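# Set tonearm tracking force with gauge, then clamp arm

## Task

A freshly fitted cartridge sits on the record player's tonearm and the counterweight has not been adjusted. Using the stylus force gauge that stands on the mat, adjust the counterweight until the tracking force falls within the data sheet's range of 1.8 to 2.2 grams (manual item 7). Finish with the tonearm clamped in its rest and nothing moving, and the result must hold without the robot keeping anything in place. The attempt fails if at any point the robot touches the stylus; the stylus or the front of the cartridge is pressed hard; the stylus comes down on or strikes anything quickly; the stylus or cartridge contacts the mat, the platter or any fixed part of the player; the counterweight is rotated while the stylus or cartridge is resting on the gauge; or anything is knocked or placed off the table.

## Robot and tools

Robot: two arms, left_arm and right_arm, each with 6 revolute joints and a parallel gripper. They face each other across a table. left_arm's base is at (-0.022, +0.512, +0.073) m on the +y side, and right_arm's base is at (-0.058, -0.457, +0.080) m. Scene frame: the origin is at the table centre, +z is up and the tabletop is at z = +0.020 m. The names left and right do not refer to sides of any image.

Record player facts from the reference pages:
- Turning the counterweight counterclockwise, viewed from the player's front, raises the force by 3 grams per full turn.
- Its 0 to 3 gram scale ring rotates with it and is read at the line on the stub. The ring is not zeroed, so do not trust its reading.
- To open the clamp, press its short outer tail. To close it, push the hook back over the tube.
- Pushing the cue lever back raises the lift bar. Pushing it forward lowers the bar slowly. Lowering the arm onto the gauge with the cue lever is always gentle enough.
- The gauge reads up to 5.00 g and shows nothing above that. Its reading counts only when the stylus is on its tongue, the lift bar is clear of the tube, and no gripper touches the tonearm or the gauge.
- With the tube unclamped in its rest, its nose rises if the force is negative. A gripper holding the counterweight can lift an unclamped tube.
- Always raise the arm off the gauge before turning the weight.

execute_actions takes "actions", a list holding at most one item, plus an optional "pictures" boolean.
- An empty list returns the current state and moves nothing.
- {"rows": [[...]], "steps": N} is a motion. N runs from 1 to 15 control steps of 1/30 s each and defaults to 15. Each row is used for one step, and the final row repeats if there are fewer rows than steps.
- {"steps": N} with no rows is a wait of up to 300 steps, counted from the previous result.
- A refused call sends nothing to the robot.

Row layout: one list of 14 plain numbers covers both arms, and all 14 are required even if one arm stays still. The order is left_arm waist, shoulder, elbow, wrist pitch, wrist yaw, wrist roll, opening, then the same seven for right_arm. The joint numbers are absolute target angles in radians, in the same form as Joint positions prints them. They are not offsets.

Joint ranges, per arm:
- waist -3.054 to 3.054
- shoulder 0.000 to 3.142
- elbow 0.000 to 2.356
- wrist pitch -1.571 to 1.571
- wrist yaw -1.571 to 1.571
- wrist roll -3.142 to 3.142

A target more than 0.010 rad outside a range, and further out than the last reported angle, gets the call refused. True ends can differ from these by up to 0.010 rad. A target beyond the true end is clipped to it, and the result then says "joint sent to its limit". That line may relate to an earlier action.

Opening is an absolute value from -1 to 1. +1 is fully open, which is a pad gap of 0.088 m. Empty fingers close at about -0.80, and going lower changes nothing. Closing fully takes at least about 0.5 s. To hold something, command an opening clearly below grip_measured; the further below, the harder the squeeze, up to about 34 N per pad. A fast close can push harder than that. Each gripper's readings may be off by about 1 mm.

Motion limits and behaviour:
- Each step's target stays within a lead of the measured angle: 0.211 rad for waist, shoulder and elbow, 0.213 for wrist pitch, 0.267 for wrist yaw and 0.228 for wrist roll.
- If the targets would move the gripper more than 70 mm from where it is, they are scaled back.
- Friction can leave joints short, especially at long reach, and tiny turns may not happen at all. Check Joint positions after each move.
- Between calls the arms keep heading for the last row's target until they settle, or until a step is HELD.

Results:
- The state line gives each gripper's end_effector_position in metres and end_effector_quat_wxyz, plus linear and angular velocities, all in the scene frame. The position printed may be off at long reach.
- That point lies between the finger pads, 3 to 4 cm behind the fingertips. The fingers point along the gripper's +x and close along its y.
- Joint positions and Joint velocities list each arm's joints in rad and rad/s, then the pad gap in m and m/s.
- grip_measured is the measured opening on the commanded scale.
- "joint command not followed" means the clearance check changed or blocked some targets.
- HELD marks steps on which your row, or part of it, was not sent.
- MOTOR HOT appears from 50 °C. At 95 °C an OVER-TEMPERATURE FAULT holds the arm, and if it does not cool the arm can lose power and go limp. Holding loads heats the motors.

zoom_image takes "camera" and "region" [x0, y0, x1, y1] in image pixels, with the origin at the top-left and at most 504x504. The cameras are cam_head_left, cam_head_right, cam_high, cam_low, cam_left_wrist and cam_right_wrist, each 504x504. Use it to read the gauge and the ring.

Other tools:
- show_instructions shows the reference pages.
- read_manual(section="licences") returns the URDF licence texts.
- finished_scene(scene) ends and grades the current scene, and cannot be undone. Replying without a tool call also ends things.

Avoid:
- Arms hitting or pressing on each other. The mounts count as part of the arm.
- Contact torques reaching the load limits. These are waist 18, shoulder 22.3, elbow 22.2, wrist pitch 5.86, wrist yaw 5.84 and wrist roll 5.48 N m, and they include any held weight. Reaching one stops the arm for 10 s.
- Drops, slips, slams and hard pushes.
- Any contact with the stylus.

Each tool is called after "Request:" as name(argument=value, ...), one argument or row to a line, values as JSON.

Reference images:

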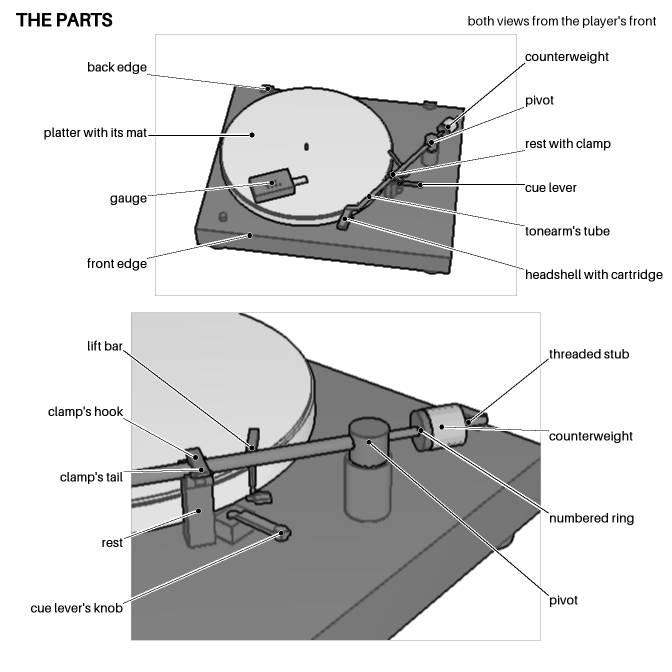

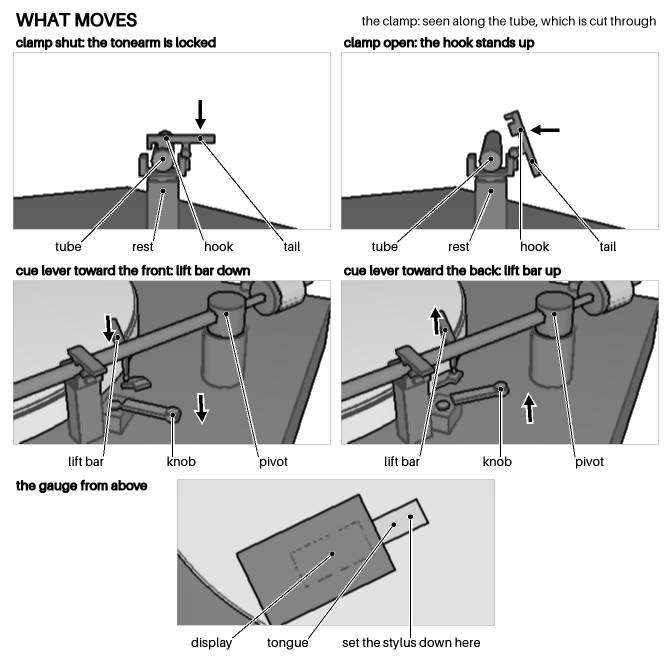

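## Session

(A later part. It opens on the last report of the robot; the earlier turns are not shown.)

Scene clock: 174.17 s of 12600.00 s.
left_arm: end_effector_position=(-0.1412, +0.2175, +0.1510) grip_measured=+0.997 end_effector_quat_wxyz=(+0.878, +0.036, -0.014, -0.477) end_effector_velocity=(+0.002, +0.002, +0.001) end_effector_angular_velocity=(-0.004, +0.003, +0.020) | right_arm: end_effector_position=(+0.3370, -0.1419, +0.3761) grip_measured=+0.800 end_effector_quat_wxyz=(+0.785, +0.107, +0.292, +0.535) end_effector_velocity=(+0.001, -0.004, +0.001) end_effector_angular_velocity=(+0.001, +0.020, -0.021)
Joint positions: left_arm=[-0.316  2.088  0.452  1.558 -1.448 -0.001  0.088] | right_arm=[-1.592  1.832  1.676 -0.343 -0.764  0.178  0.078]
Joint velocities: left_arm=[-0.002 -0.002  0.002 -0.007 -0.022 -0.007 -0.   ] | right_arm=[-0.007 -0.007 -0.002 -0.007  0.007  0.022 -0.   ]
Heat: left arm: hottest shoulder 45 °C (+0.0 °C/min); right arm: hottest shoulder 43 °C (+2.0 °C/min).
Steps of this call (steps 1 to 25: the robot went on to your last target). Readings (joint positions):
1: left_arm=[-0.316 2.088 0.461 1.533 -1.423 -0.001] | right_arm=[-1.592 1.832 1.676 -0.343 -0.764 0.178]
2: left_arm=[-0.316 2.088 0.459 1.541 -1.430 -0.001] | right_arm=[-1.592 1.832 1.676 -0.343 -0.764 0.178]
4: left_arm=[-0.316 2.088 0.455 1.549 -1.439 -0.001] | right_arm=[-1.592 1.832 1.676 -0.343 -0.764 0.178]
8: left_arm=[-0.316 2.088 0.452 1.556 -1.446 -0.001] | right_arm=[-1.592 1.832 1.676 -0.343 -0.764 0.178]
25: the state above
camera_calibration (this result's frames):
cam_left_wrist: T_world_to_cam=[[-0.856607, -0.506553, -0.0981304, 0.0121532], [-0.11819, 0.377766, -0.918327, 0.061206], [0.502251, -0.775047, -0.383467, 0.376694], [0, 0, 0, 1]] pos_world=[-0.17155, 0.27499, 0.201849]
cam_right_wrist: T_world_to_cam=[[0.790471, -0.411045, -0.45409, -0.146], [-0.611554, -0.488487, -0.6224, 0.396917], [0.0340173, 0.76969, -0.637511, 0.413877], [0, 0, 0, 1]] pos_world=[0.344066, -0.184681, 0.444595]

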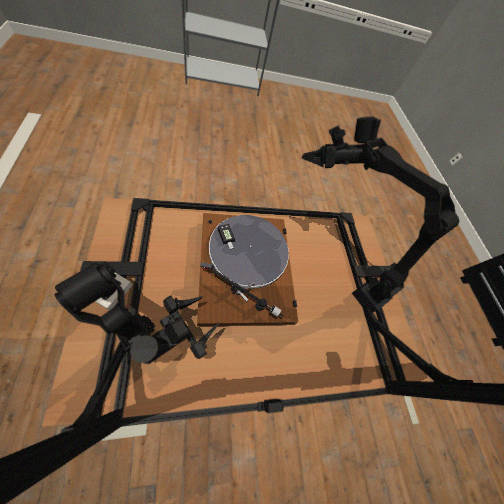

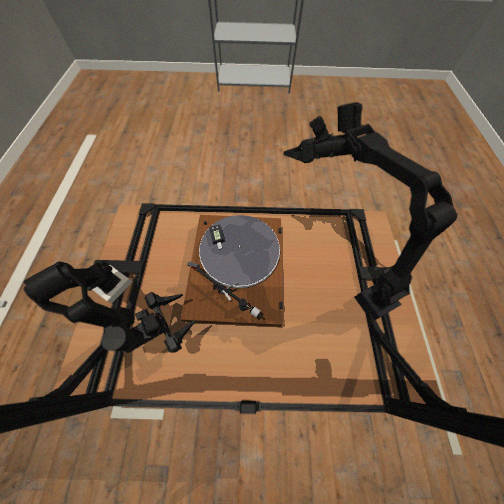

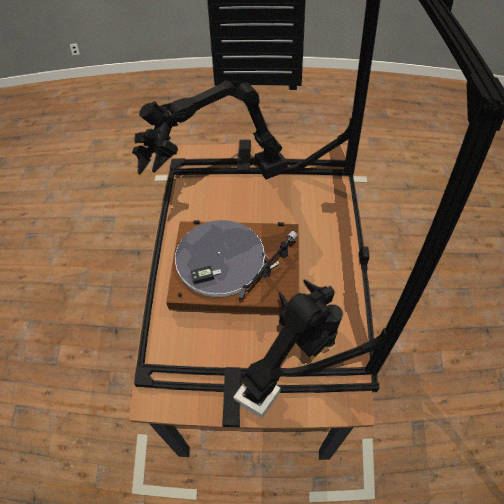

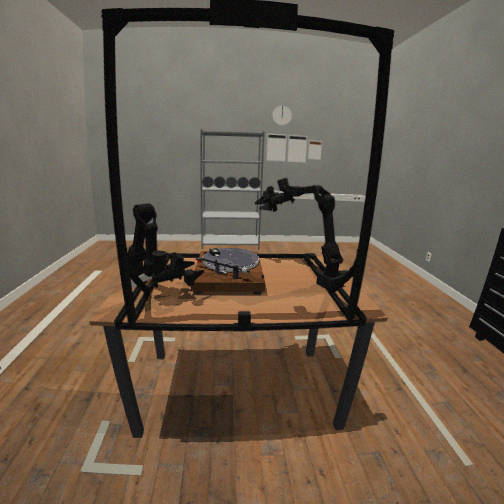

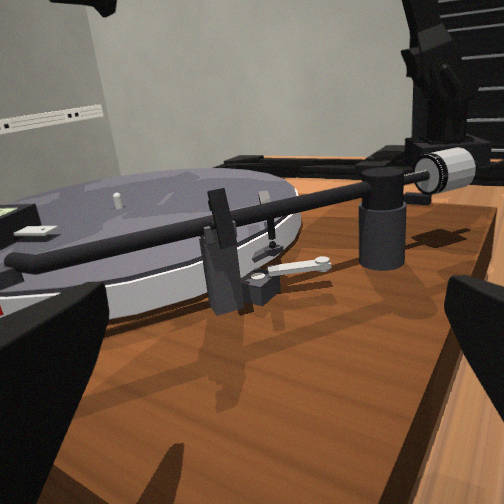

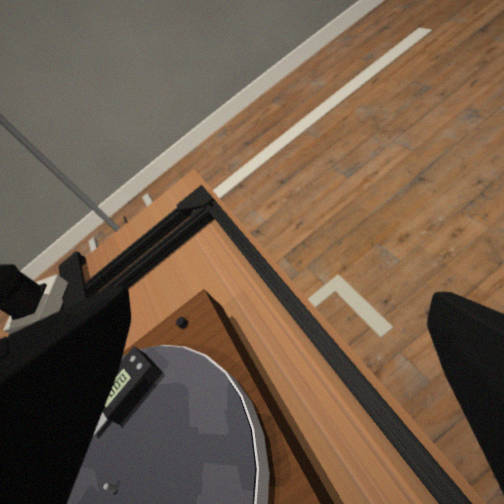

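Request:
execute_actions(
  actions=[
    {"rows":[[-0.15,2.093,0.446,1.56,-1.56,0,1,-1.592,1.831,1.677,-0.343,-0.764,0.178,0.8]],"steps":15},
  ],
  pictures=false,
)

Request:
execute_actions(
  actions=[
    {"steps":10},
  ],
)

Scene clock: 193.13 s of 12600.00 s.
left_arm: end_effector_position=(-0.0801, +0.2143, +0.1519) grip_measured=+0.997 end_effector_quat_wxyz=(+0.934, +0.038, -0.014, -0.354) end_effector_velocity=(+0.002, +0.003, +0.000) end_effector_angular_velocity=(-0.001, -0.001, +0.019) | right_arm: end_effector_position=(+0.3370, -0.1419, +0.3761) grip_measured=+0.800 end_effector_quat_wxyz=(+0.785, +0.107, +0.292, +0.535) end_effector_velocity=(-0.003, +0.001, -0.001) end_effector_angular_velocity=(+0.002, +0.015, +0.006)
Joint positions: left_arm=[-0.154  2.089  0.449  1.559 -1.557 -0.001  0.088] | right_arm=[-1.592  1.832  1.676 -0.343 -0.764  0.178  0.078]
Joint velocities: left_arm=[-0.002 -0.002 -0.002 -0.007 -0.022 -0.007 -0.   ] | right_arm=[ 0.002 -0.002 -0.002 -0.007 -0.007  0.007 -0.   ]
Heat: left arm: hottest shoulder 43 °C (-2.0 °C/min); right arm: hottest shoulder 43 °C (+1.0 °C/min).
Steps of this call (steps 1 to 15: the robot went on to your last target; steps 16 to 90: nothing new was sent; then 15.47 s passed at rest; steps 91 to 105: all 15 steps of this action). Readings (joint positions):
91: left_arm=[-0.299 2.088 0.452 1.558 -1.469 -0.001] | right_arm=[-1.592 1.832 1.676 -0.343 -0.764 0.178]
92: left_arm=[-0.259 2.088 0.451 1.558 -1.499 -0.001] | right_arm=[-1.592 1.832 1.676 -0.343 -0.764 0.178]
94: left_arm=[-0.187 2.088 0.450 1.559 -1.535 -0.001] | right_arm=[-1.592 1.832 1.676 -0.343 -0.764 0.178]
98: left_arm=[-0.155 2.089 0.449 1.559 -1.552 -0.001] | right_arm=[-1.592 1.832 1.676 -0.343 -0.764 0.178]
105: the state above

Scene clock: 193.47 s of 12600.00 s.
left_arm: end_effector_position=(-0.0800, +0.2143, +0.1519) grip_measured=+0.997 end_effector_quat_wxyz=(+0.935, +0.038, -0.014, -0.353) end_effector_velocity=(-0.001, -0.000, +0.001) end_effector_angular_velocity=(-0.011, +0.010, -0.010) | right_arm: end_effector_position=(+0.3370, -0.1419, +0.3761) grip_measured=+0.800 end_effector_quat_wxyz=(+0.785, +0.107, +0.292, +0.535) end_effector_velocity=(-0.002, +0.001, +0.002) end_effector_angular_velocity=(+0.001, -0.025, +0.016)
Joint positions: left_arm=[-0.154  2.089  0.449  1.559 -1.558 -0.001  0.088] | right_arm=[-1.592  1.832  1.676 -0.343 -0.764  0.178  0.078]
Joint velocities: left_arm=[-0.002 -0.002 -0.002  0.007  0.007 -0.007 -0.   ] | right_arm=[ 0.002 -0.002 -0.002  0.007 -0.007 -0.022 -0.   ]
Heat: left arm: hottest shoulder 43 °C (-2.0 °C/min); right arm: hottest shoulder 43 °C (+1.0 °C/min).
Steps of this call (steps 1 to 10: the robot went on to your last target). Readings (joint positions):
1: left_arm=[-0.154 2.089 0.449 1.559 -1.558 -0.001] | right_arm=[-1.592 1.832 1.676 -0.343 -0.764 0.178]
2: left_arm=[-0.154 2.089 0.449 1.559 -1.558 -0.001] | right_arm=[-1.592 1.832 1.676 -0.343 -0.764 0.178]
4: left_arm=[-0.154 2.089 0.449 1.559 -1.558 -0.001] | right_arm=[-1.592 1.832 1.676 -0.343 -0.764 0.178]
8: left_arm=[-0.154 2.089 0.449 1.559 -1.558 -0.001] | right_arm=[-1.592 1.832 1.676 -0.343 -0.764 0.178]
10: the state above
camera_calibration (this result's frames):
cam_left_wrist: T_world_to_cam=[[-0.6879, -0.718696, -0.101341, 0.122561], [-0.20778, 0.328781, -0.921266, 0.0742573], [0.695429, -0.612682, -0.375499, 0.323328], [0, 0, 0, 1]] pos_world=[-0.125113, 0.261767, 0.20224]
cam_right_wrist: T_world_to_cam=[[0.790471, -0.411045, -0.45409, -0.146], [-0.611554, -0.488487, -0.6224, 0.396917], [0.0340173, 0.76969, -0.637511, 0.413877], [0, 0, 0, 1]] pos_world=[0.344066, -0.184681, 0.444595]

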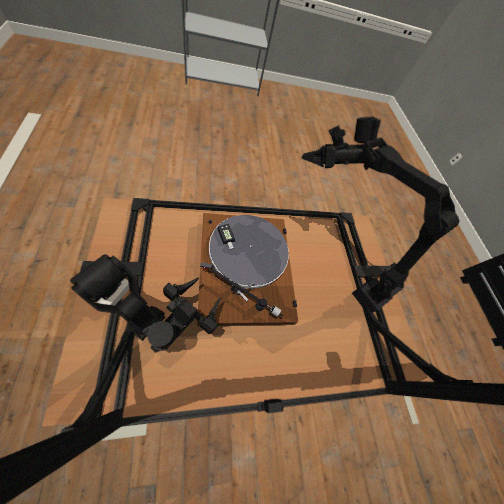

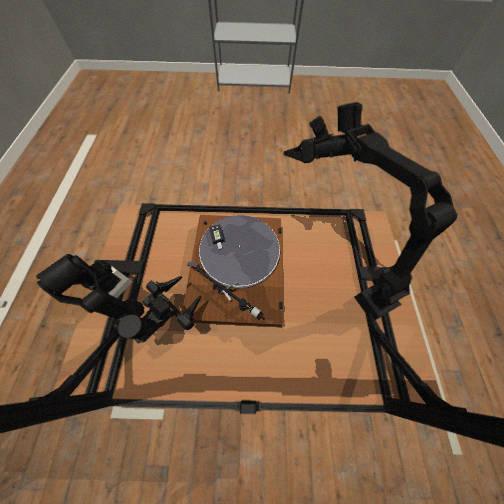

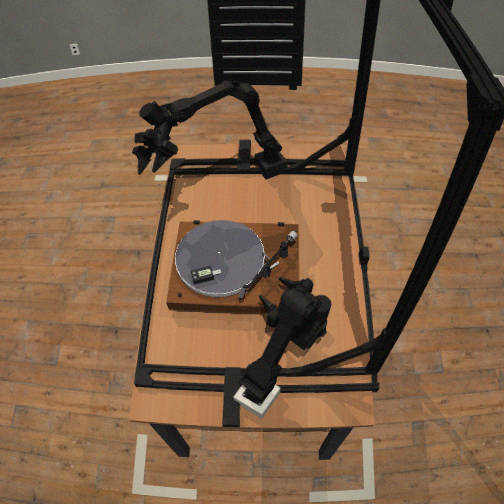

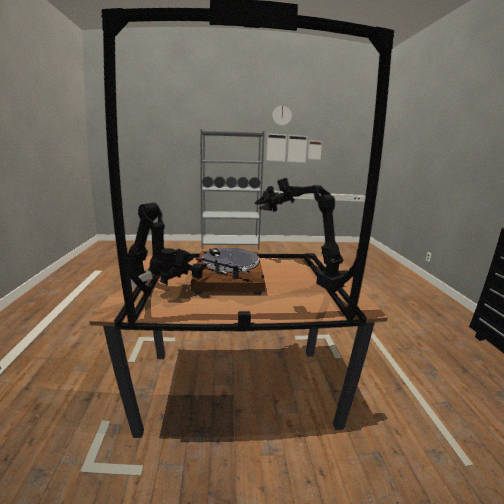

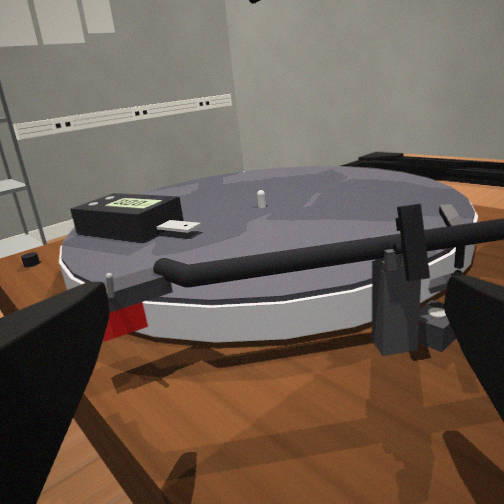

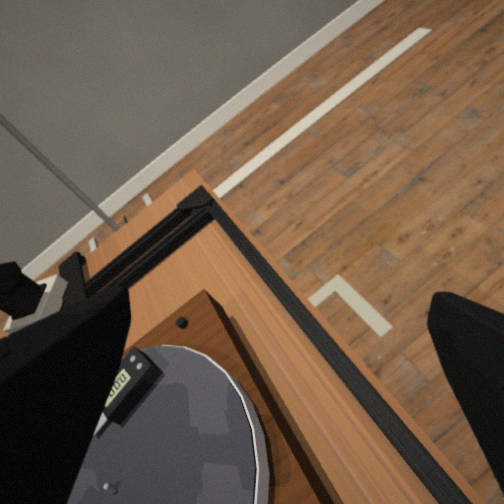

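Request:
execute_actions(
  actions=[
    {"rows":[[-0.317,1.92,0.97,0.95,-0.9,0,-1,-1.592,1.831,1.677,-0.343,-0.764,0.178,0.8]],"steps":15},
  ],
  pictures=false,
)

Request:
execute_actions(
  actions=[
    {"rows":[[-0.2,1.74,1.50,0.2,-0.3,0,-1,-1.592,1.831,1.677,-0.343,-0.764,0.178,0.8]],"steps":15},
  ],
  pictures=false,
)

Request:
execute_actions(
  actions=[
    {"rows":[[0.24,1.74,1.50,-1.06,-0.3,0,-1,-1.592,1.831,1.677,-0.343,-0.764,0.178,0.8]],"steps":15},
  ],
  pictures=false,
)

Request:
execute_actions(
  actions=[
    {"steps":20},
  ],
  pictures=false,
)

Request:
execute_actions(
  actions=[
    {"rows":[[0.25,1.78,1.49,-1.02,-0.3,0,-1,-1.592,1.831,1.677,-0.343,-0.764,0.178,0.8],[0.25,1.82,1.48,-0.99,-0.3,0,-1,-1.592,1.831,1.677,-0.343,-0.764,0.178,0.8],[0.255,1.86,1.47,-0.96,-0.3,0,-1,-1.592,1.831,1.677,-0.343,-0.764,0.178,0.8],[0.26,1.90,1.47,-0.93,-0.3,0,-1,-1.592,1.831,1.677,-0.343,-0.764,0.178,0.8],[0.26,1.94,1.47,-0.90,-0.3,0,-1,-1.592,1.831,1.677,-0.343,-0.764,0.178,0.8],[0.263,1.98,1.47,-0.88,-0.3,0,-1,-1.592,1.831,1.677,-0.343,-0.764,0.178,0.8],[0.265,2.012,1.465,-0.869,-0.3,0,-1,-1.592,1.831,1.677,-0.343,-0.764,0.178,0.8]],"steps":15},
  ],
  pictures=false,
)

Request:
execute_actions(
  actions=[
    {"rows":[[0.269,2.024,1.495,-0.874,-0.3,0,-1,-1.592,1.831,1.677,-0.343,-0.764,0.178,0.8],[0.273,2.036,1.513,-0.879,-0.3,0,-1,-1.592,1.831,1.677,-0.343,-0.764,0.178,0.8],[0.277,2.048,1.531,-0.884,-0.3,0,-1,-1.592,1.831,1.677,-0.343,-0.764,0.178,0.8],[0.281,2.060,1.549,-0.889,-0.3,0,-1,-1.592,1.831,1.677,-0.343,-0.764,0.178,0.8],[0.286,2.072,1.567,-0.894,-0.3,0,-1,-1.592,1.831,1.677,-0.343,-0.764,0.178,0.8],[0.290,2.084,1.585,-0.900,-0.3,0,-1,-1.592,1.831,1.677,-0.343,-0.764,0.178,0.8],[0.294,2.096,1.602,-0.905,-0.3,0,-1,-1.592,1.831,1.677,-0.343,-0.764,0.178,0.8],[0.298,2.103,1.611,-0.908,-0.3,0,-1,-1.592,1.831,1.677,-0.343,-0.764,0.178,0.8],[0.302,2.110,1.620,-0.911,-0.3,0,-1,-1.592,1.831,1.677,-0.343,-0.764,0.178,0.8],[0.306,2.117,1.630,-0.914,-0.3,0,-1,-1.592,1.831,1.677,-0.343,-0.764,0.178,0.8]],"steps":15},
  ],
  pictures=false,
)

Request:
execute_actions(
  actions=[
    {"steps":12},
  ],
)

Scene clock: 210.43 s of 12600.00 s.
left_arm: end_effector_position=(-0.2944, +0.1268, +0.2546) grip_measured=-0.766 end_effector_quat_wxyz=(+0.726, -0.004, +0.001, -0.687) end_effector_velocity=(-0.087, -0.018, +0.082) end_effector_angular_velocity=(+0.005, +0.011, -0.332) | right_arm: end_effector_position=(+0.3370, -0.1419, +0.3761) grip_measured=+0.800 end_effector_quat_wxyz=(+0.785, +0.107, +0.292, +0.535) end_effector_velocity=(-0.001, -0.001, -0.001) end_effector_angular_velocity=(-0.006, -0.012, +0.012)
Joint positions: left_arm=[-0.316  1.928  0.945  0.99  -0.928 -0.001  0.001] | right_arm=[-1.592  1.832  1.676 -0.343 -0.764  0.178  0.078]
Joint velocities: left_arm=[-0.032 -0.115  0.276 -0.403  0.3   -0.022 -0.175] | right_arm=[-0.002 -0.002 -0.002 -0.007 -0.007 -0.022 -0.   ]
Heat: left arm: hottest shoulder 42 °C (-4.0 °C/min); right arm: hottest shoulder 44 °C (+2.0 °C/min).
Steps of this call (steps 1 to 15: the robot went on to your last target; steps 16 to 90: nothing new was sent; then 13.47 s passed at rest; steps 91 to 105: all 15 steps of this action). Readings (joint positions):
91: left_arm=[-0.159 2.077 0.462 1.531 -1.538 0.000] | right_arm=[-1.592 1.832 1.676 -0.343 -0.764 0.178]
92: left_arm=[-0.178 2.062 0.485 1.490 -1.495 0.000] | right_arm=[-1.592 1.832 1.676 -0.343 -0.764 0.178]
94: left_arm=[-0.221 2.024 0.554 1.423 -1.400 0.000] | right_arm=[-1.592 1.832 1.676 -0.343 -0.764 0.178]
98: left_arm=[-0.281 1.968 0.713 1.256 -1.189 0.000] | right_arm=[-1.592 1.832 1.676 -0.343 -0.764 0.178]
105: the state above

Scene clock: 210.93 s of 12600.00 s.
left_arm: end_effector_position=(-0.3507, +0.0989, +0.4386) grip_measured=-0.799 end_effector_quat_wxyz=(+0.536, -0.014, -0.004, -0.844) end_effector_velocity=(-0.006, +0.039, +0.032) end_effector_angular_velocity=(+0.339, -0.304, -0.225) | right_arm: end_effector_position=(+0.3370, -0.1419, +0.3761) grip_measured=+0.800 end_effector_quat_wxyz=(+0.785, +0.107, +0.292, +0.535) end_effector_velocity=(-0.000, -0.001, +0.002) end_effector_angular_velocity=(+0.005, -0.012, +0.007)
Joint positions: left_arm=[-0.205  1.734  1.476  0.288 -0.322  0.     0.   ] | right_arm=[-1.592  1.832  1.676 -0.343 -0.764  0.178  0.078]
Joint velocities: left_arm=[ 0.002 -0.154  0.33  -0.945  0.227 -0.022  0.   ] | right_arm=[-0.002 -0.002 -0.002  0.007 -0.007 -0.007 -0.   ]
Heat: left arm: hottest shoulder 43 °C (-3.0 °C/min); right arm: hottest shoulder 44 °C (+2.0 °C/min).
Steps of this call (steps 1 to 15: all 15 steps of this action). Readings (joint positions):
1: left_arm=[-0.313 1.912 0.963 0.954 -0.896 0.000] | right_arm=[-1.592 1.832 1.676 -0.343 -0.764 0.178]
2: left_arm=[-0.301 1.899 0.985 0.911 -0.849 0.000] | right_arm=[-1.592 1.832 1.676 -0.343 -0.764 0.178]
4: left_arm=[-0.270 1.867 1.044 0.837 -0.757 0.000] | right_arm=[-1.592 1.832 1.676 -0.343 -0.764 0.178]
8: left_arm=[-0.220 1.796 1.208 0.660 -0.535 0.000] | right_arm=[-1.592 1.832 1.676 -0.343 -0.764 0.178]
15: the state above

Scene clock: 211.43 s of 12600.00 s.
left_arm: end_effector_position=(-0.1250, +0.0425, +0.2996) grip_measured=-0.799 end_effector_quat_wxyz=(+0.663, +0.303, +0.157, -0.666) end_effector_velocity=(+0.112, +0.228, -0.301) end_effector_angular_velocity=(+1.756, -0.539, +0.088) | right_arm: end_effector_position=(+0.3370, -0.1419, +0.3761) grip_measured=+0.800 end_effector_quat_wxyz=(+0.785, +0.107, +0.292, +0.535) end_effector_velocity=(-0.004, +0.001, +0.003) end_effector_angular_velocity=(+0.017, -0.005, +0.032)
Joint positions: left_arm=[ 0.247  1.738  1.49  -0.447 -0.305  0.     0.   ] | right_arm=[-1.592  1.832  1.676 -0.343 -0.764  0.178  0.078]
Joint velocities: left_arm=[ 0.081  0.007  0.002 -1.839  0.007 -0.022  0.   ] | right_arm=[-0.002 -0.002 -0.002  0.007 -0.037 -0.007 -0.   ]
Heat: left arm: hottest shoulder 43 °C (-3.0 °C/min); right arm: hottest shoulder 44 °C (+2.0 °C/min).
Steps of this call (steps 1 to 15: all 15 steps of this action). Readings (joint positions):
1: left_arm=[-0.197 1.730 1.483 0.252 -0.308 0.000] | right_arm=[-1.592 1.832 1.676 -0.343 -0.764 0.178]
2: left_arm=[-0.173 1.729 1.487 0.212 -0.304 -0.000] | right_arm=[-1.592 1.832 1.676 -0.343 -0.764 0.178]
4: left_arm=[-0.103 1.730 1.488 0.129 -0.304 -0.000] | right_arm=[-1.592 1.832 1.676 -0.343 -0.764 0.178]
8: left_arm=[0.058 1.738 1.488 -0.036 -0.304 -0.000] | right_arm=[-1.592 1.832 1.676 -0.343 -0.764 0.178]
15: the state above

Scene clock: 212.10 s of 12600.00 s.
left_arm: end_effector_position=(-0.0956, +0.1447, +0.2310) grip_measured=-0.799 end_effector_quat_wxyz=(+0.558, +0.539, +0.279, -0.566) end_effector_velocity=(+0.002, +0.005, -0.001) end_effector_angular_velocity=(+0.017, -0.011, +0.006) | right_arm: end_effector_position=(+0.3370, -0.1419, +0.3761) grip_measured=+0.800 end_effector_quat_wxyz=(+0.785, +0.107, +0.292, +0.535) end_effector_velocity=(-0.001, -0.000, -0.001) end_effector_angular_velocity=(-0.005, +0.012, -0.007)
Joint positions: left_arm=[ 0.241  1.738  1.49  -1.057 -0.301  0.     0.   ] | right_arm=[-1.592  1.832  1.676 -0.343 -0.764  0.178  0.078]
Joint velocities: left_arm=[-0.002 -0.002 -0.002 -0.022 -0.007 -0.007  0.   ] | right_arm=[ 0.002 -0.002 -0.002 -0.007  0.007  0.007 -0.   ]
Heat: left arm: hottest shoulder 43 °C (-3.0 °C/min); right arm: hottest shoulder 44 °C (+2.0 °C/min).
Steps of this call (steps 1 to 20: the robot went on to your last target). Readings (joint positions):
1: left_arm=[0.248 1.738 1.490 -0.510 -0.304 0.000] | right_arm=[-1.592 1.832 1.676 -0.343 -0.764 0.178]
2: left_arm=[0.247 1.738 1.490 -0.572 -0.303 0.000] | right_arm=[-1.592 1.832 1.676 -0.343 -0.764 0.178]
4: left_arm=[0.242 1.738 1.490 -0.695 -0.302 0.000] | right_arm=[-1.592 1.832 1.676 -0.343 -0.764 0.178]
8: left_arm=[0.241 1.738 1.490 -0.939 -0.301 0.000] | right_arm=[-1.592 1.832 1.676 -0.343 -0.764 0.178]
20: the state above

Scene clock: 212.60 s of 12600.00 s.
left_arm: end_effector_position=(-0.0974, +0.1121, +0.1282) grip_measured=-0.799 end_effector_quat_wxyz=(+0.537, +0.577, +0.306, -0.534) end_effector_velocity=(-0.003, -0.004, +0.007) end_effector_angular_velocity=(-0.042, +0.009, +0.015) | right_arm: end_effector_position=(+0.3370, -0.1419, +0.3761) grip_measured=+0.800 end_effector_quat_wxyz=(+0.785, +0.107, +0.292, +0.535) end_effector_velocity=(-0.002, +0.000, -0.002) end_effector_angular_velocity=(+0.002, +0.009, +0.019)
Joint positions: left_arm=[ 0.262  2.015  1.462 -0.87  -0.301 -0.     0.   ] | right_arm=[-1.592  1.832  1.676 -0.343 -0.764  0.178  0.078]
Joint velocities: left_arm=[-0.007 -0.017 -0.002  0.022 -0.007 -0.022  0.   ] | right_arm=[-0.002  0.002 -0.002 -0.007 -0.022 -0.007 -0.   ]
Heat: left arm: hottest shoulder 43 °C (-3.1 °C/min); right arm: hottest shoulder 44 °C (+2.0 °C/min).
Steps of this call (steps 1 to 15: all 15 steps of this action). Readings (joint positions):
1: left_arm=[0.241 1.743 1.490 -1.054 -0.301 -0.000] | right_arm=[-1.592 1.832 1.676 -0.343 -0.764 0.178]
2: left_arm=[0.242 1.752 1.491 -1.039 -0.301 -0.000] | right_arm=[-1.592 1.832 1.676 -0.343 -0.764 0.178]
4: left_arm=[0.246 1.794 1.490 -0.985 -0.301 -0.000] | right_arm=[-1.592 1.832 1.676 -0.343 -0.764 0.178]
8: left_arm=[0.258 1.941 1.486 -0.899 -0.301 -0.000] | right_arm=[-1.592 1.832 1.676 -0.343 -0.764 0.178]
15: the state above

Scene clock: 213.10 s of 12600.00 s.
left_arm: end_effector_position=(-0.0921, +0.0841, +0.1353) grip_measured=-0.799 end_effector_quat_wxyz=(+0.548, +0.566, +0.314, -0.530) end_effector_velocity=(-0.002, +0.001, -0.001) end_effector_angular_velocity=(+0.026, +0.002, +0.003) | right_arm: end_effector_position=(+0.3370, -0.1419, +0.3761) grip_measured=+0.800 end_effector_quat_wxyz=(+0.785, +0.107, +0.292, +0.535) end_effector_velocity=(-0.001, -0.001, -0.001) end_effector_angular_velocity=(-0.002, +0.002, +0.007)
Joint positions: left_arm=[ 0.294  2.096  1.611 -0.923 -0.294 -0.     0.   ] | right_arm=[-1.592  1.832  1.676 -0.343 -0.764  0.178  0.078]
Joint velocities: left_arm=[-0.002  0.017  0.027 -0.037  0.007 -0.007  0.   ] | right_arm=[-0.002 -0.002 -0.002 -0.007 -0.007 -0.007 -0.   ]
Heat: left arm: hottest shoulder 43 °C (-3.0 °C/min); right arm: hottest shoulder 44 °C (+2.0 °C/min).
Steps of this call (steps 1 to 15: all 15 steps of this action). Readings (joint positions):
1: left_arm=[0.262 2.015 1.465 -0.872 -0.301 -0.000] | right_arm=[-1.592 1.832 1.676 -0.343 -0.764 0.178]
2: left_arm=[0.263 2.018 1.472 -0.875 -0.301 -0.000] | right_arm=[-1.592 1.832 1.676 -0.343 -0.764 0.178]
4: left_arm=[0.267 2.031 1.498 -0.880 -0.301 -0.000] | right_arm=[-1.592 1.832 1.676 -0.343 -0.764 0.178]
8: left_arm=[0.284 2.067 1.566 -0.894 -0.301 -0.000] | right_arm=[-1.592 1.832 1.676 -0.343 -0.764 0.178]
15: the state above

Scene clock: 213.50 s of 12600.00 s.
left_arm: end_effector_position=(-0.0921, +0.0839, +0.1353) grip_measured=-0.799 end_effector_quat_wxyz=(+0.547, +0.566, +0.315, -0.530) end_effector_velocity=(+0.001, +0.002, +0.000) end_effector_angular_velocity=(+0.003, -0.007, +0.006) | right_arm: end_effector_position=(+0.3370, -0.1419, +0.3761) grip_measured=+0.800 end_effector_quat_wxyz=(+0.785, +0.107, +0.292, +0.535) end_effector_velocity=(-0.002, -0.002, +0.002) end_effector_angular_velocity=(+0.004, +0.010, +0.001)
Joint positions: left_arm=[ 0.294  2.097  1.614 -0.926 -0.294 -0.     0.   ] | right_arm=[-1.592  1.832  1.676 -0.343 -0.764  0.178  0.078]
Joint velocities: left_arm=[-0.002 -0.002 -0.002 -0.007 -0.007 -0.007  0.   ] | right_arm=[-0.002 -0.007 -0.002 -0.007 -0.007  0.007 -0.   ]
Heat: left arm: hottest shoulder 43 °C (-3.0 °C/min); right arm: hottest shoulder 44 °C (+2.0 °C/min).
Steps of this call (steps 1 to 12: the robot went on to your last target). Readings (joint positions):
1: left_arm=[0.294 2.096 1.612 -0.924 -0.294 -0.000] | right_arm=[-1.592 1.832 1.676 -0.343 -0.764 0.178]
2: left_arm=[0.294 2.096 1.613 -0.925 -0.294 -0.000] | right_arm=[-1.592 1.832 1.676 -0.343 -0.764 0.178]
4: left_arm=[0.294 2.097 1.613 -0.925 -0.294 -0.000] | right_arm=[-1.592 1.832 1.676 -0.343 -0.764 0.178]
8: left_arm=[0.294 2.097 1.614 -0.926 -0.294 -0.000] | right_arm=[-1.592 1.832 1.676 -0.343 -0.764 0.178]
12: the state above
camera_calibration (this result's frames):
cam_left_wrist: T_world_to_cam=[[-0.939622, 0.232087, -0.251487, -0.063896], [0.180449, 0.960434, 0.212142, -0.0712853], [0.290772, 0.153953, -0.944325, 0.221021], [0, 0, 0, 1]] pos_world=[-0.111442, 0.0492674, 0.20777]
cam_right_wrist: T_world_to_cam=[[0.790471, -0.411045, -0.45409, -0.146], [-0.611554, -0.488487, -0.6224, 0.396917], [0.0340173, 0.76969, -0.637511, 0.413877], [0, 0, 0, 1]] pos_world=[0.344066, -0.184681, 0.444595]

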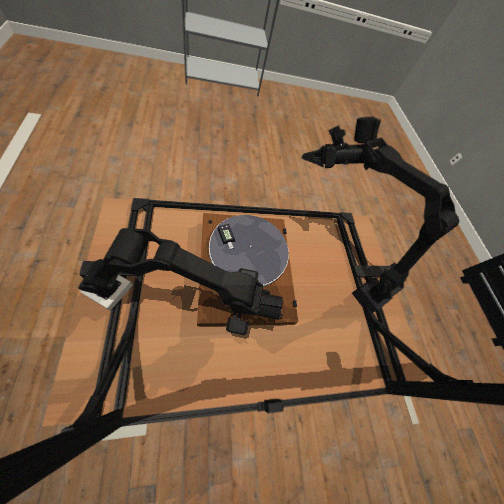

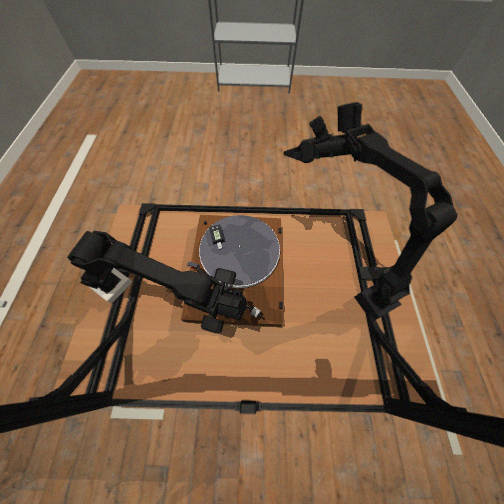

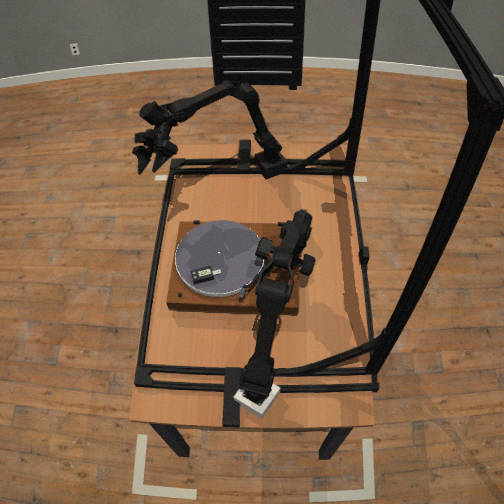

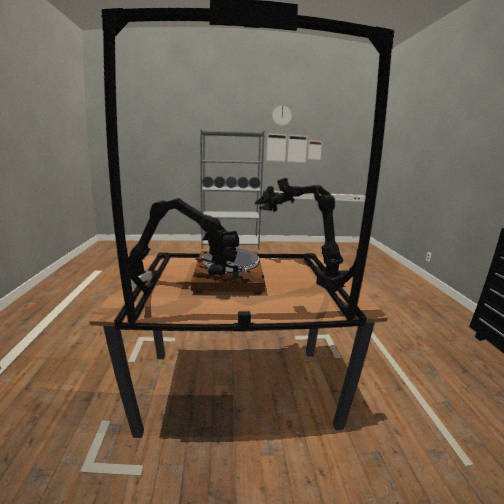

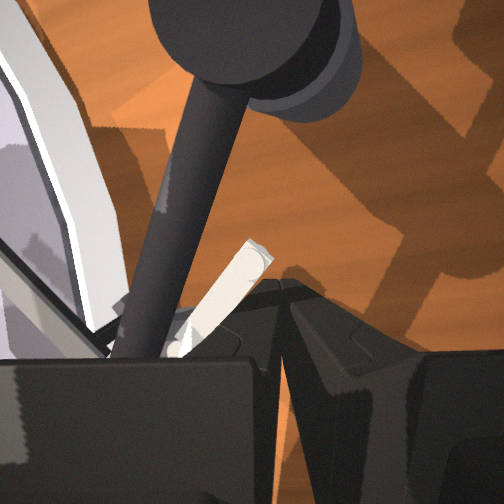

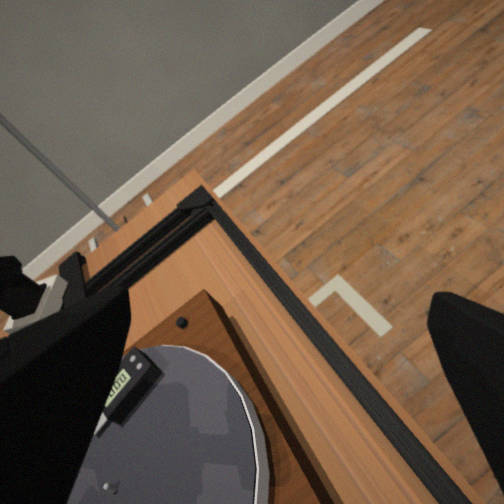

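Request:
execute_actions(
  actions=[
    {"rows":[[0.28,2.06,1.56,-0.895,-0.3,0,-1,-1.592,1.831,1.677,-0.343,-0.764,0.178,0.8],[0.27,2.03,1.52,-0.885,-0.3,0,-1,-1.592,1.831,1.677,-0.343,-0.764,0.178,0.8],[0.26,2.0,1.48,-0.875,-0.3,0,-1,-1.592,1.831,1.677,-0.343,-0.764,0.178,0.8],[0.25,1.97,1.45,-0.87,-0.3,0,-1,-1.592,1.831,1.677,-0.343,-0.764,0.178,0.8],[0.24,1.94,1.44,-0.88,-0.3,0,-1,-1.592,1.831,1.677,-0.343,-0.764,0.178,0.8],[0.24,1.90,1.44,-0.91,-0.3,0,-1,-1.592,1.831,1.677,-0.343,-0.764,0.178,0.8],[0.24,1.86,1.45,-0.95,-0.3,0,-1,-1.592,1.831,1.677,-0.343,-0.764,0.178,0.8],[0.24,1.82,1.47,-0.99,-0.3,0,-1,-1.592,1.831,1.677,-0.343,-0.764,0.178,0.8],[0.24,1.78,1.49,-1.03,-0.3,0,-1,-1.592,1.831,1.677,-0.343,-0.764,0.178,0.8],[0.24,1.76,1.52,-1.10,-0.3,0,-1,-1.592,1.831,1.677,-0.343,-0.764,0.178,0.8]],"steps":15},
  ],
  pictures=false,
)

Request:
execute_actions(
  actions=[
    {"rows":[[0.573,1.80,1.60,-1.36,0,0.638,-0.39,-1.592,1.831,1.677,-0.343,-0.764,0.178,0.8]],"steps":15},
  ],
  pictures=false,
)

Request:
execute_actions(
  actions=[
    {"rows":[[0.573,1.912,1.655,-1.307,0,0.638,-0.39,-1.592,1.831,1.677,-0.343,-0.764,0.178,0.8]],"steps":15},
  ],
  pictures=false,
)

Request:
execute_actions(
  actions=[
    {"steps":12},
  ],
)

Scene clock: 232.60 s of 12600.00 s.
left_arm: end_effector_position=(-0.0968, +0.1428, +0.2319) grip_measured=-0.799 end_effector_quat_wxyz=(+0.554, +0.544, +0.281, -0.564) end_effector_velocity=(+0.014, +0.040, +0.083) end_effector_angular_velocity=(-0.046, -0.002, +0.019) | right_arm: end_effector_position=(+0.3370, -0.1419, +0.3761) grip_measured=+0.800 end_effector_quat_wxyz=(+0.785, +0.107, +0.292, +0.535) end_effector_velocity=(-0.001, -0.004, -0.003) end_effector_angular_velocity=(-0.009, +0.015, +0.002)
Joint positions: left_arm=[ 0.239  1.756  1.518 -1.079 -0.3   -0.     0.   ] | right_arm=[-1.592  1.832  1.676 -0.343 -0.764  0.178  0.078]
Joint velocities: left_arm=[-0.007 -0.193  0.085 -0.242 -0.022 -0.022  0.   ] | right_arm=[-0.007 -0.002 -0.002 -0.022 -0.007 -0.007 -0.   ]
Heat: left arm: hottest shoulder 44 °C (-1.0 °C/min); right arm: hottest shoulder 44 °C (+1.0 °C/min).
Steps of this call (steps 1 to 15: the robot went on to your last target; steps 16 to 90: nothing new was sent; then 15.60 s passed at rest; steps 91 to 105: all 15 steps of this action). Readings (joint positions):
91: left_arm=[0.294 2.094 1.608 -0.920 -0.295 -0.000] | right_arm=[-1.592 1.832 1.676 -0.343 -0.764 0.178]
92: left_arm=[0.291 2.082 1.589 -0.901 -0.297 -0.000] | right_arm=[-1.592 1.832 1.676 -0.343 -0.764 0.178]
94: left_arm=[0.280 2.047 1.534 -0.886 -0.299 -0.000] | right_arm=[-1.592 1.832 1.676 -0.343 -0.764 0.178]
98: left_arm=[0.246 1.940 1.464 -0.933 -0.299 -0.000] | right_arm=[-1.592 1.832 1.676 -0.343 -0.764 0.178]
105: the state above

Scene clock: 233.10 s of 12600.00 s.
left_arm: end_effector_position=(-0.0164, +0.1797, +0.2235) grip_measured=-0.393 end_effector_quat_wxyz=(+0.330, +0.627, +0.326, -0.626) end_effector_velocity=(+0.002, +0.005, +0.000) end_effector_angular_velocity=(+0.023, -0.022, -0.112) | right_arm: end_effector_position=(+0.3370, -0.1419, +0.3761) grip_measured=+0.800 end_effector_quat_wxyz=(+0.785, +0.107, +0.292, +0.535) end_effector_velocity=(-0.004, -0.001, +0.002) end_effector_angular_velocity=(+0.006, +0.000, +0.019)
Joint positions: left_arm=[ 0.573  1.798  1.588 -1.357 -0.003  0.623  0.02 ] | right_arm=[-1.592  1.832  1.676 -0.343 -0.764  0.178  0.078]
Joint velocities: left_arm=[-0.002 -0.002 -0.002 -0.022 -0.022  0.11   0.001] | right_arm=[-0.002 -0.007 -0.002 -0.007 -0.022 -0.007  0.   ]
Heat: left arm: hottest shoulder 44 °C (-1.0 °C/min); right arm: hottest shoulder 44 °C (+1.0 °C/min).
Steps of this call (steps 1 to 15: all 15 steps of this action). Readings (joint positions):
1: left_arm=[0.257 1.758 1.537 -1.126 -0.231 0.052] | right_arm=[-1.592 1.832 1.676 -0.343 -0.764 0.178]
2: left_arm=[0.300 1.767 1.556 -1.193 -0.152 0.123] | right_arm=[-1.592 1.832 1.676 -0.343 -0.764 0.178]
4: left_arm=[0.416 1.782 1.571 -1.281 -0.076 0.254] | right_arm=[-1.592 1.832 1.676 -0.343 -0.764 0.178]
8: left_arm=[0.572 1.797 1.580 -1.340 -0.028 0.504] | right_arm=[-1.592 1.832 1.676 -0.343 -0.764 0.178]
15: the state above

Scene clock: 233.60 s of 12600.00 s.
left_arm: end_effector_position=(-0.0161, +0.1528, +0.2011) grip_measured=-0.390 end_effector_quat_wxyz=(+0.324, +0.629, +0.325, -0.627) end_effector_velocity=(+0.000, +0.002, +0.000) end_effector_angular_velocity=(+0.007, -0.007, +0.005) | right_arm: end_effector_position=(+0.3370, -0.1419, +0.3761) grip_measured=+0.800 end_effector_quat_wxyz=(+0.785, +0.107, +0.292, +0.535) end_effector_velocity=(+0.000, -0.002, -0.003) end_effector_angular_velocity=(-0.010, +0.003, -0.006)
Joint positions: left_arm=[ 0.573  1.91   1.645 -1.308 -0.002  0.633  0.02 ] | right_arm=[-1.592  1.832  1.676 -0.343 -0.764  0.178  0.078]
Joint velocities: left_arm=[-0.002 -0.002 -0.002 -0.007 -0.007 -0.007 -0.   ] | right_arm=[-0.002 -0.002 -0.007 -0.007  0.007 -0.007 -0.   ]
Heat: left arm: hottest shoulder 44 °C (-1.0 °C/min); right arm: hottest shoulder 44 °C (+1.0 °C/min).
Steps of this call (steps 1 to 15: all 15 steps of this action). Readings (joint positions):
1: left_arm=[0.573 1.812 1.598 -1.359 -0.003 0.627] | right_arm=[-1.592 1.832 1.676 -0.343 -0.764 0.178]
2: left_arm=[0.573 1.830 1.615 -1.342 -0.002 0.629] | right_arm=[-1.592 1.832 1.676 -0.343 -0.764 0.178]
4: left_arm=[0.573 1.869 1.638 -1.313 -0.002 0.631] | right_arm=[-1.592 1.832 1.676 -0.343 -0.764 0.178]
8: left_arm=[0.573 1.908 1.640 -1.312 -0.002 0.633] | right_arm=[-1.592 1.832 1.676 -0.343 -0.764 0.178]
15: the state above

Scene clock: 234.00 s of 12600.00 s.
left_arm: end_effector_position=(-0.0161, +0.1528, +0.2011) grip_measured=-0.390 end_effector_quat_wxyz=(+0.324, +0.629, +0.325, -0.627) end_effector_velocity=(+0.000, +0.002, +0.000) end_effector_angular_velocity=(+0.007, -0.007, +0.020) | right_arm: end_effector_position=(+0.3370, -0.1419, +0.3761) grip_measured=+0.800 end_effector_quat_wxyz=(+0.785, +0.107, +0.292, +0.535) end_effector_velocity=(+0.001, -0.002, -0.001) end_effector_angular_velocity=(-0.008, -0.002, -0.006)
Joint positions: left_arm=[ 0.573  1.91   1.645 -1.308 -0.002  0.634  0.02 ] | right_arm=[-1.592  1.832  1.676 -0.343 -0.764  0.178  0.078]
Joint velocities: left_arm=[-0.002 -0.002 -0.002 -0.007 -0.007 -0.022 -0.   ] | right_arm=[-0.002 -0.002 -0.002 -0.007  0.007 -0.007  0.   ]
Heat: left arm: hottest shoulder 44 °C (-1.0 °C/min); right arm: hottest shoulder 44 °C (+1.0 °C/min).
Steps of this call (steps 1 to 12: the robot went on to your last target). Readings (joint positions):
1: left_arm=[0.573 1.910 1.645 -1.308 -0.002 0.633] | right_arm=[-1.592 1.832 1.676 -0.343 -0.764 0.178]
2: left_arm=[0.573 1.910 1.645 -1.308 -0.002 0.633] | right_arm=[-1.592 1.832 1.676 -0.343 -0.764 0.178]
4: left_arm=[0.573 1.910 1.645 -1.308 -0.002 0.633] | right_arm=[-1.592 1.832 1.676 -0.343 -0.764 0.178]
8: left_arm=[0.573 1.910 1.645 -1.308 -0.002 0.633] | right_arm=[-1.592 1.832 1.676 -0.343 -0.764 0.178]
12: the state above
camera_calibration (this result's frames):
cam_left_wrist: T_world_to_cam=[[-0.80226, 0.595616, 0.0402653, -0.103917], [0.564522, 0.734984, 0.375651, -0.157372], [0.194149, 0.3241, -0.925886, 0.219192], [0, 0, 0, 1]] pos_world=[-0.0370844, 0.10652, 0.266248]
cam_right_wrist: T_world_to_cam=[[0.790471, -0.411045, -0.45409, -0.146], [-0.611554, -0.488487, -0.6224, 0.396917], [0.0340173, 0.76969, -0.637511, 0.413877], [0, 0, 0, 1]] pos_world=[0.344066, -0.184681, 0.444595]

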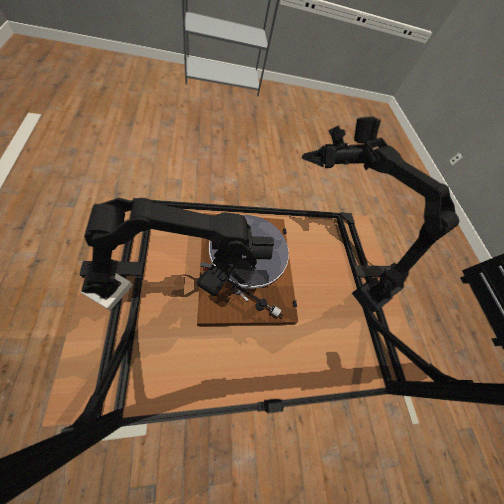

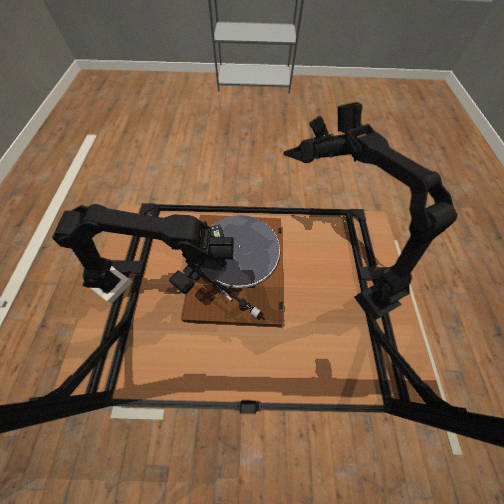

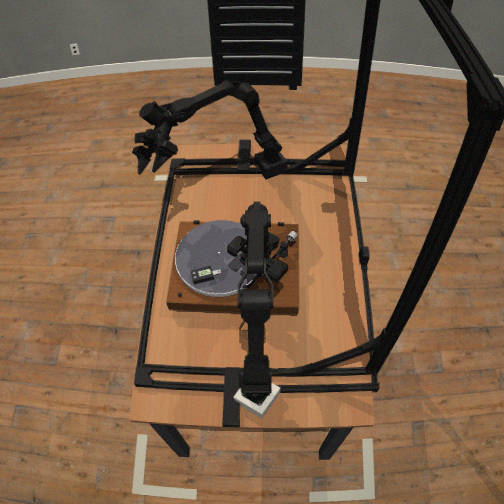

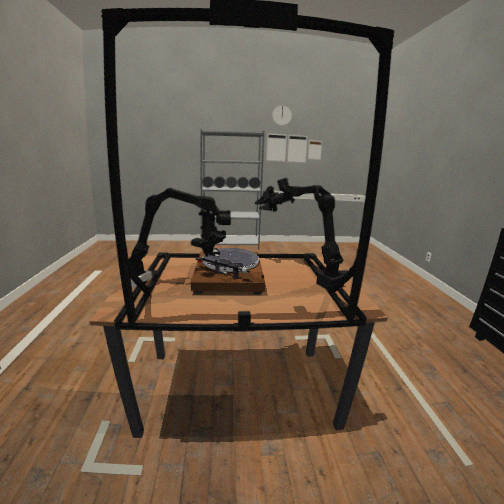

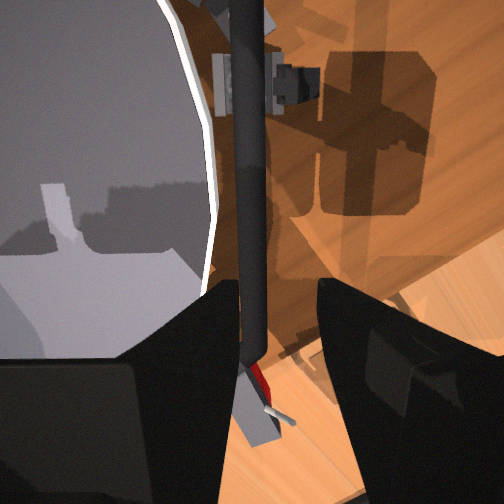

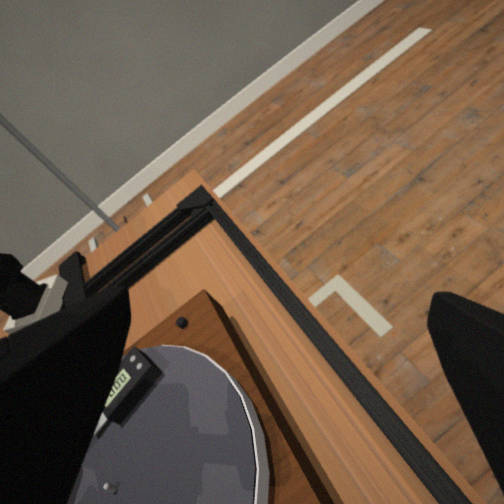

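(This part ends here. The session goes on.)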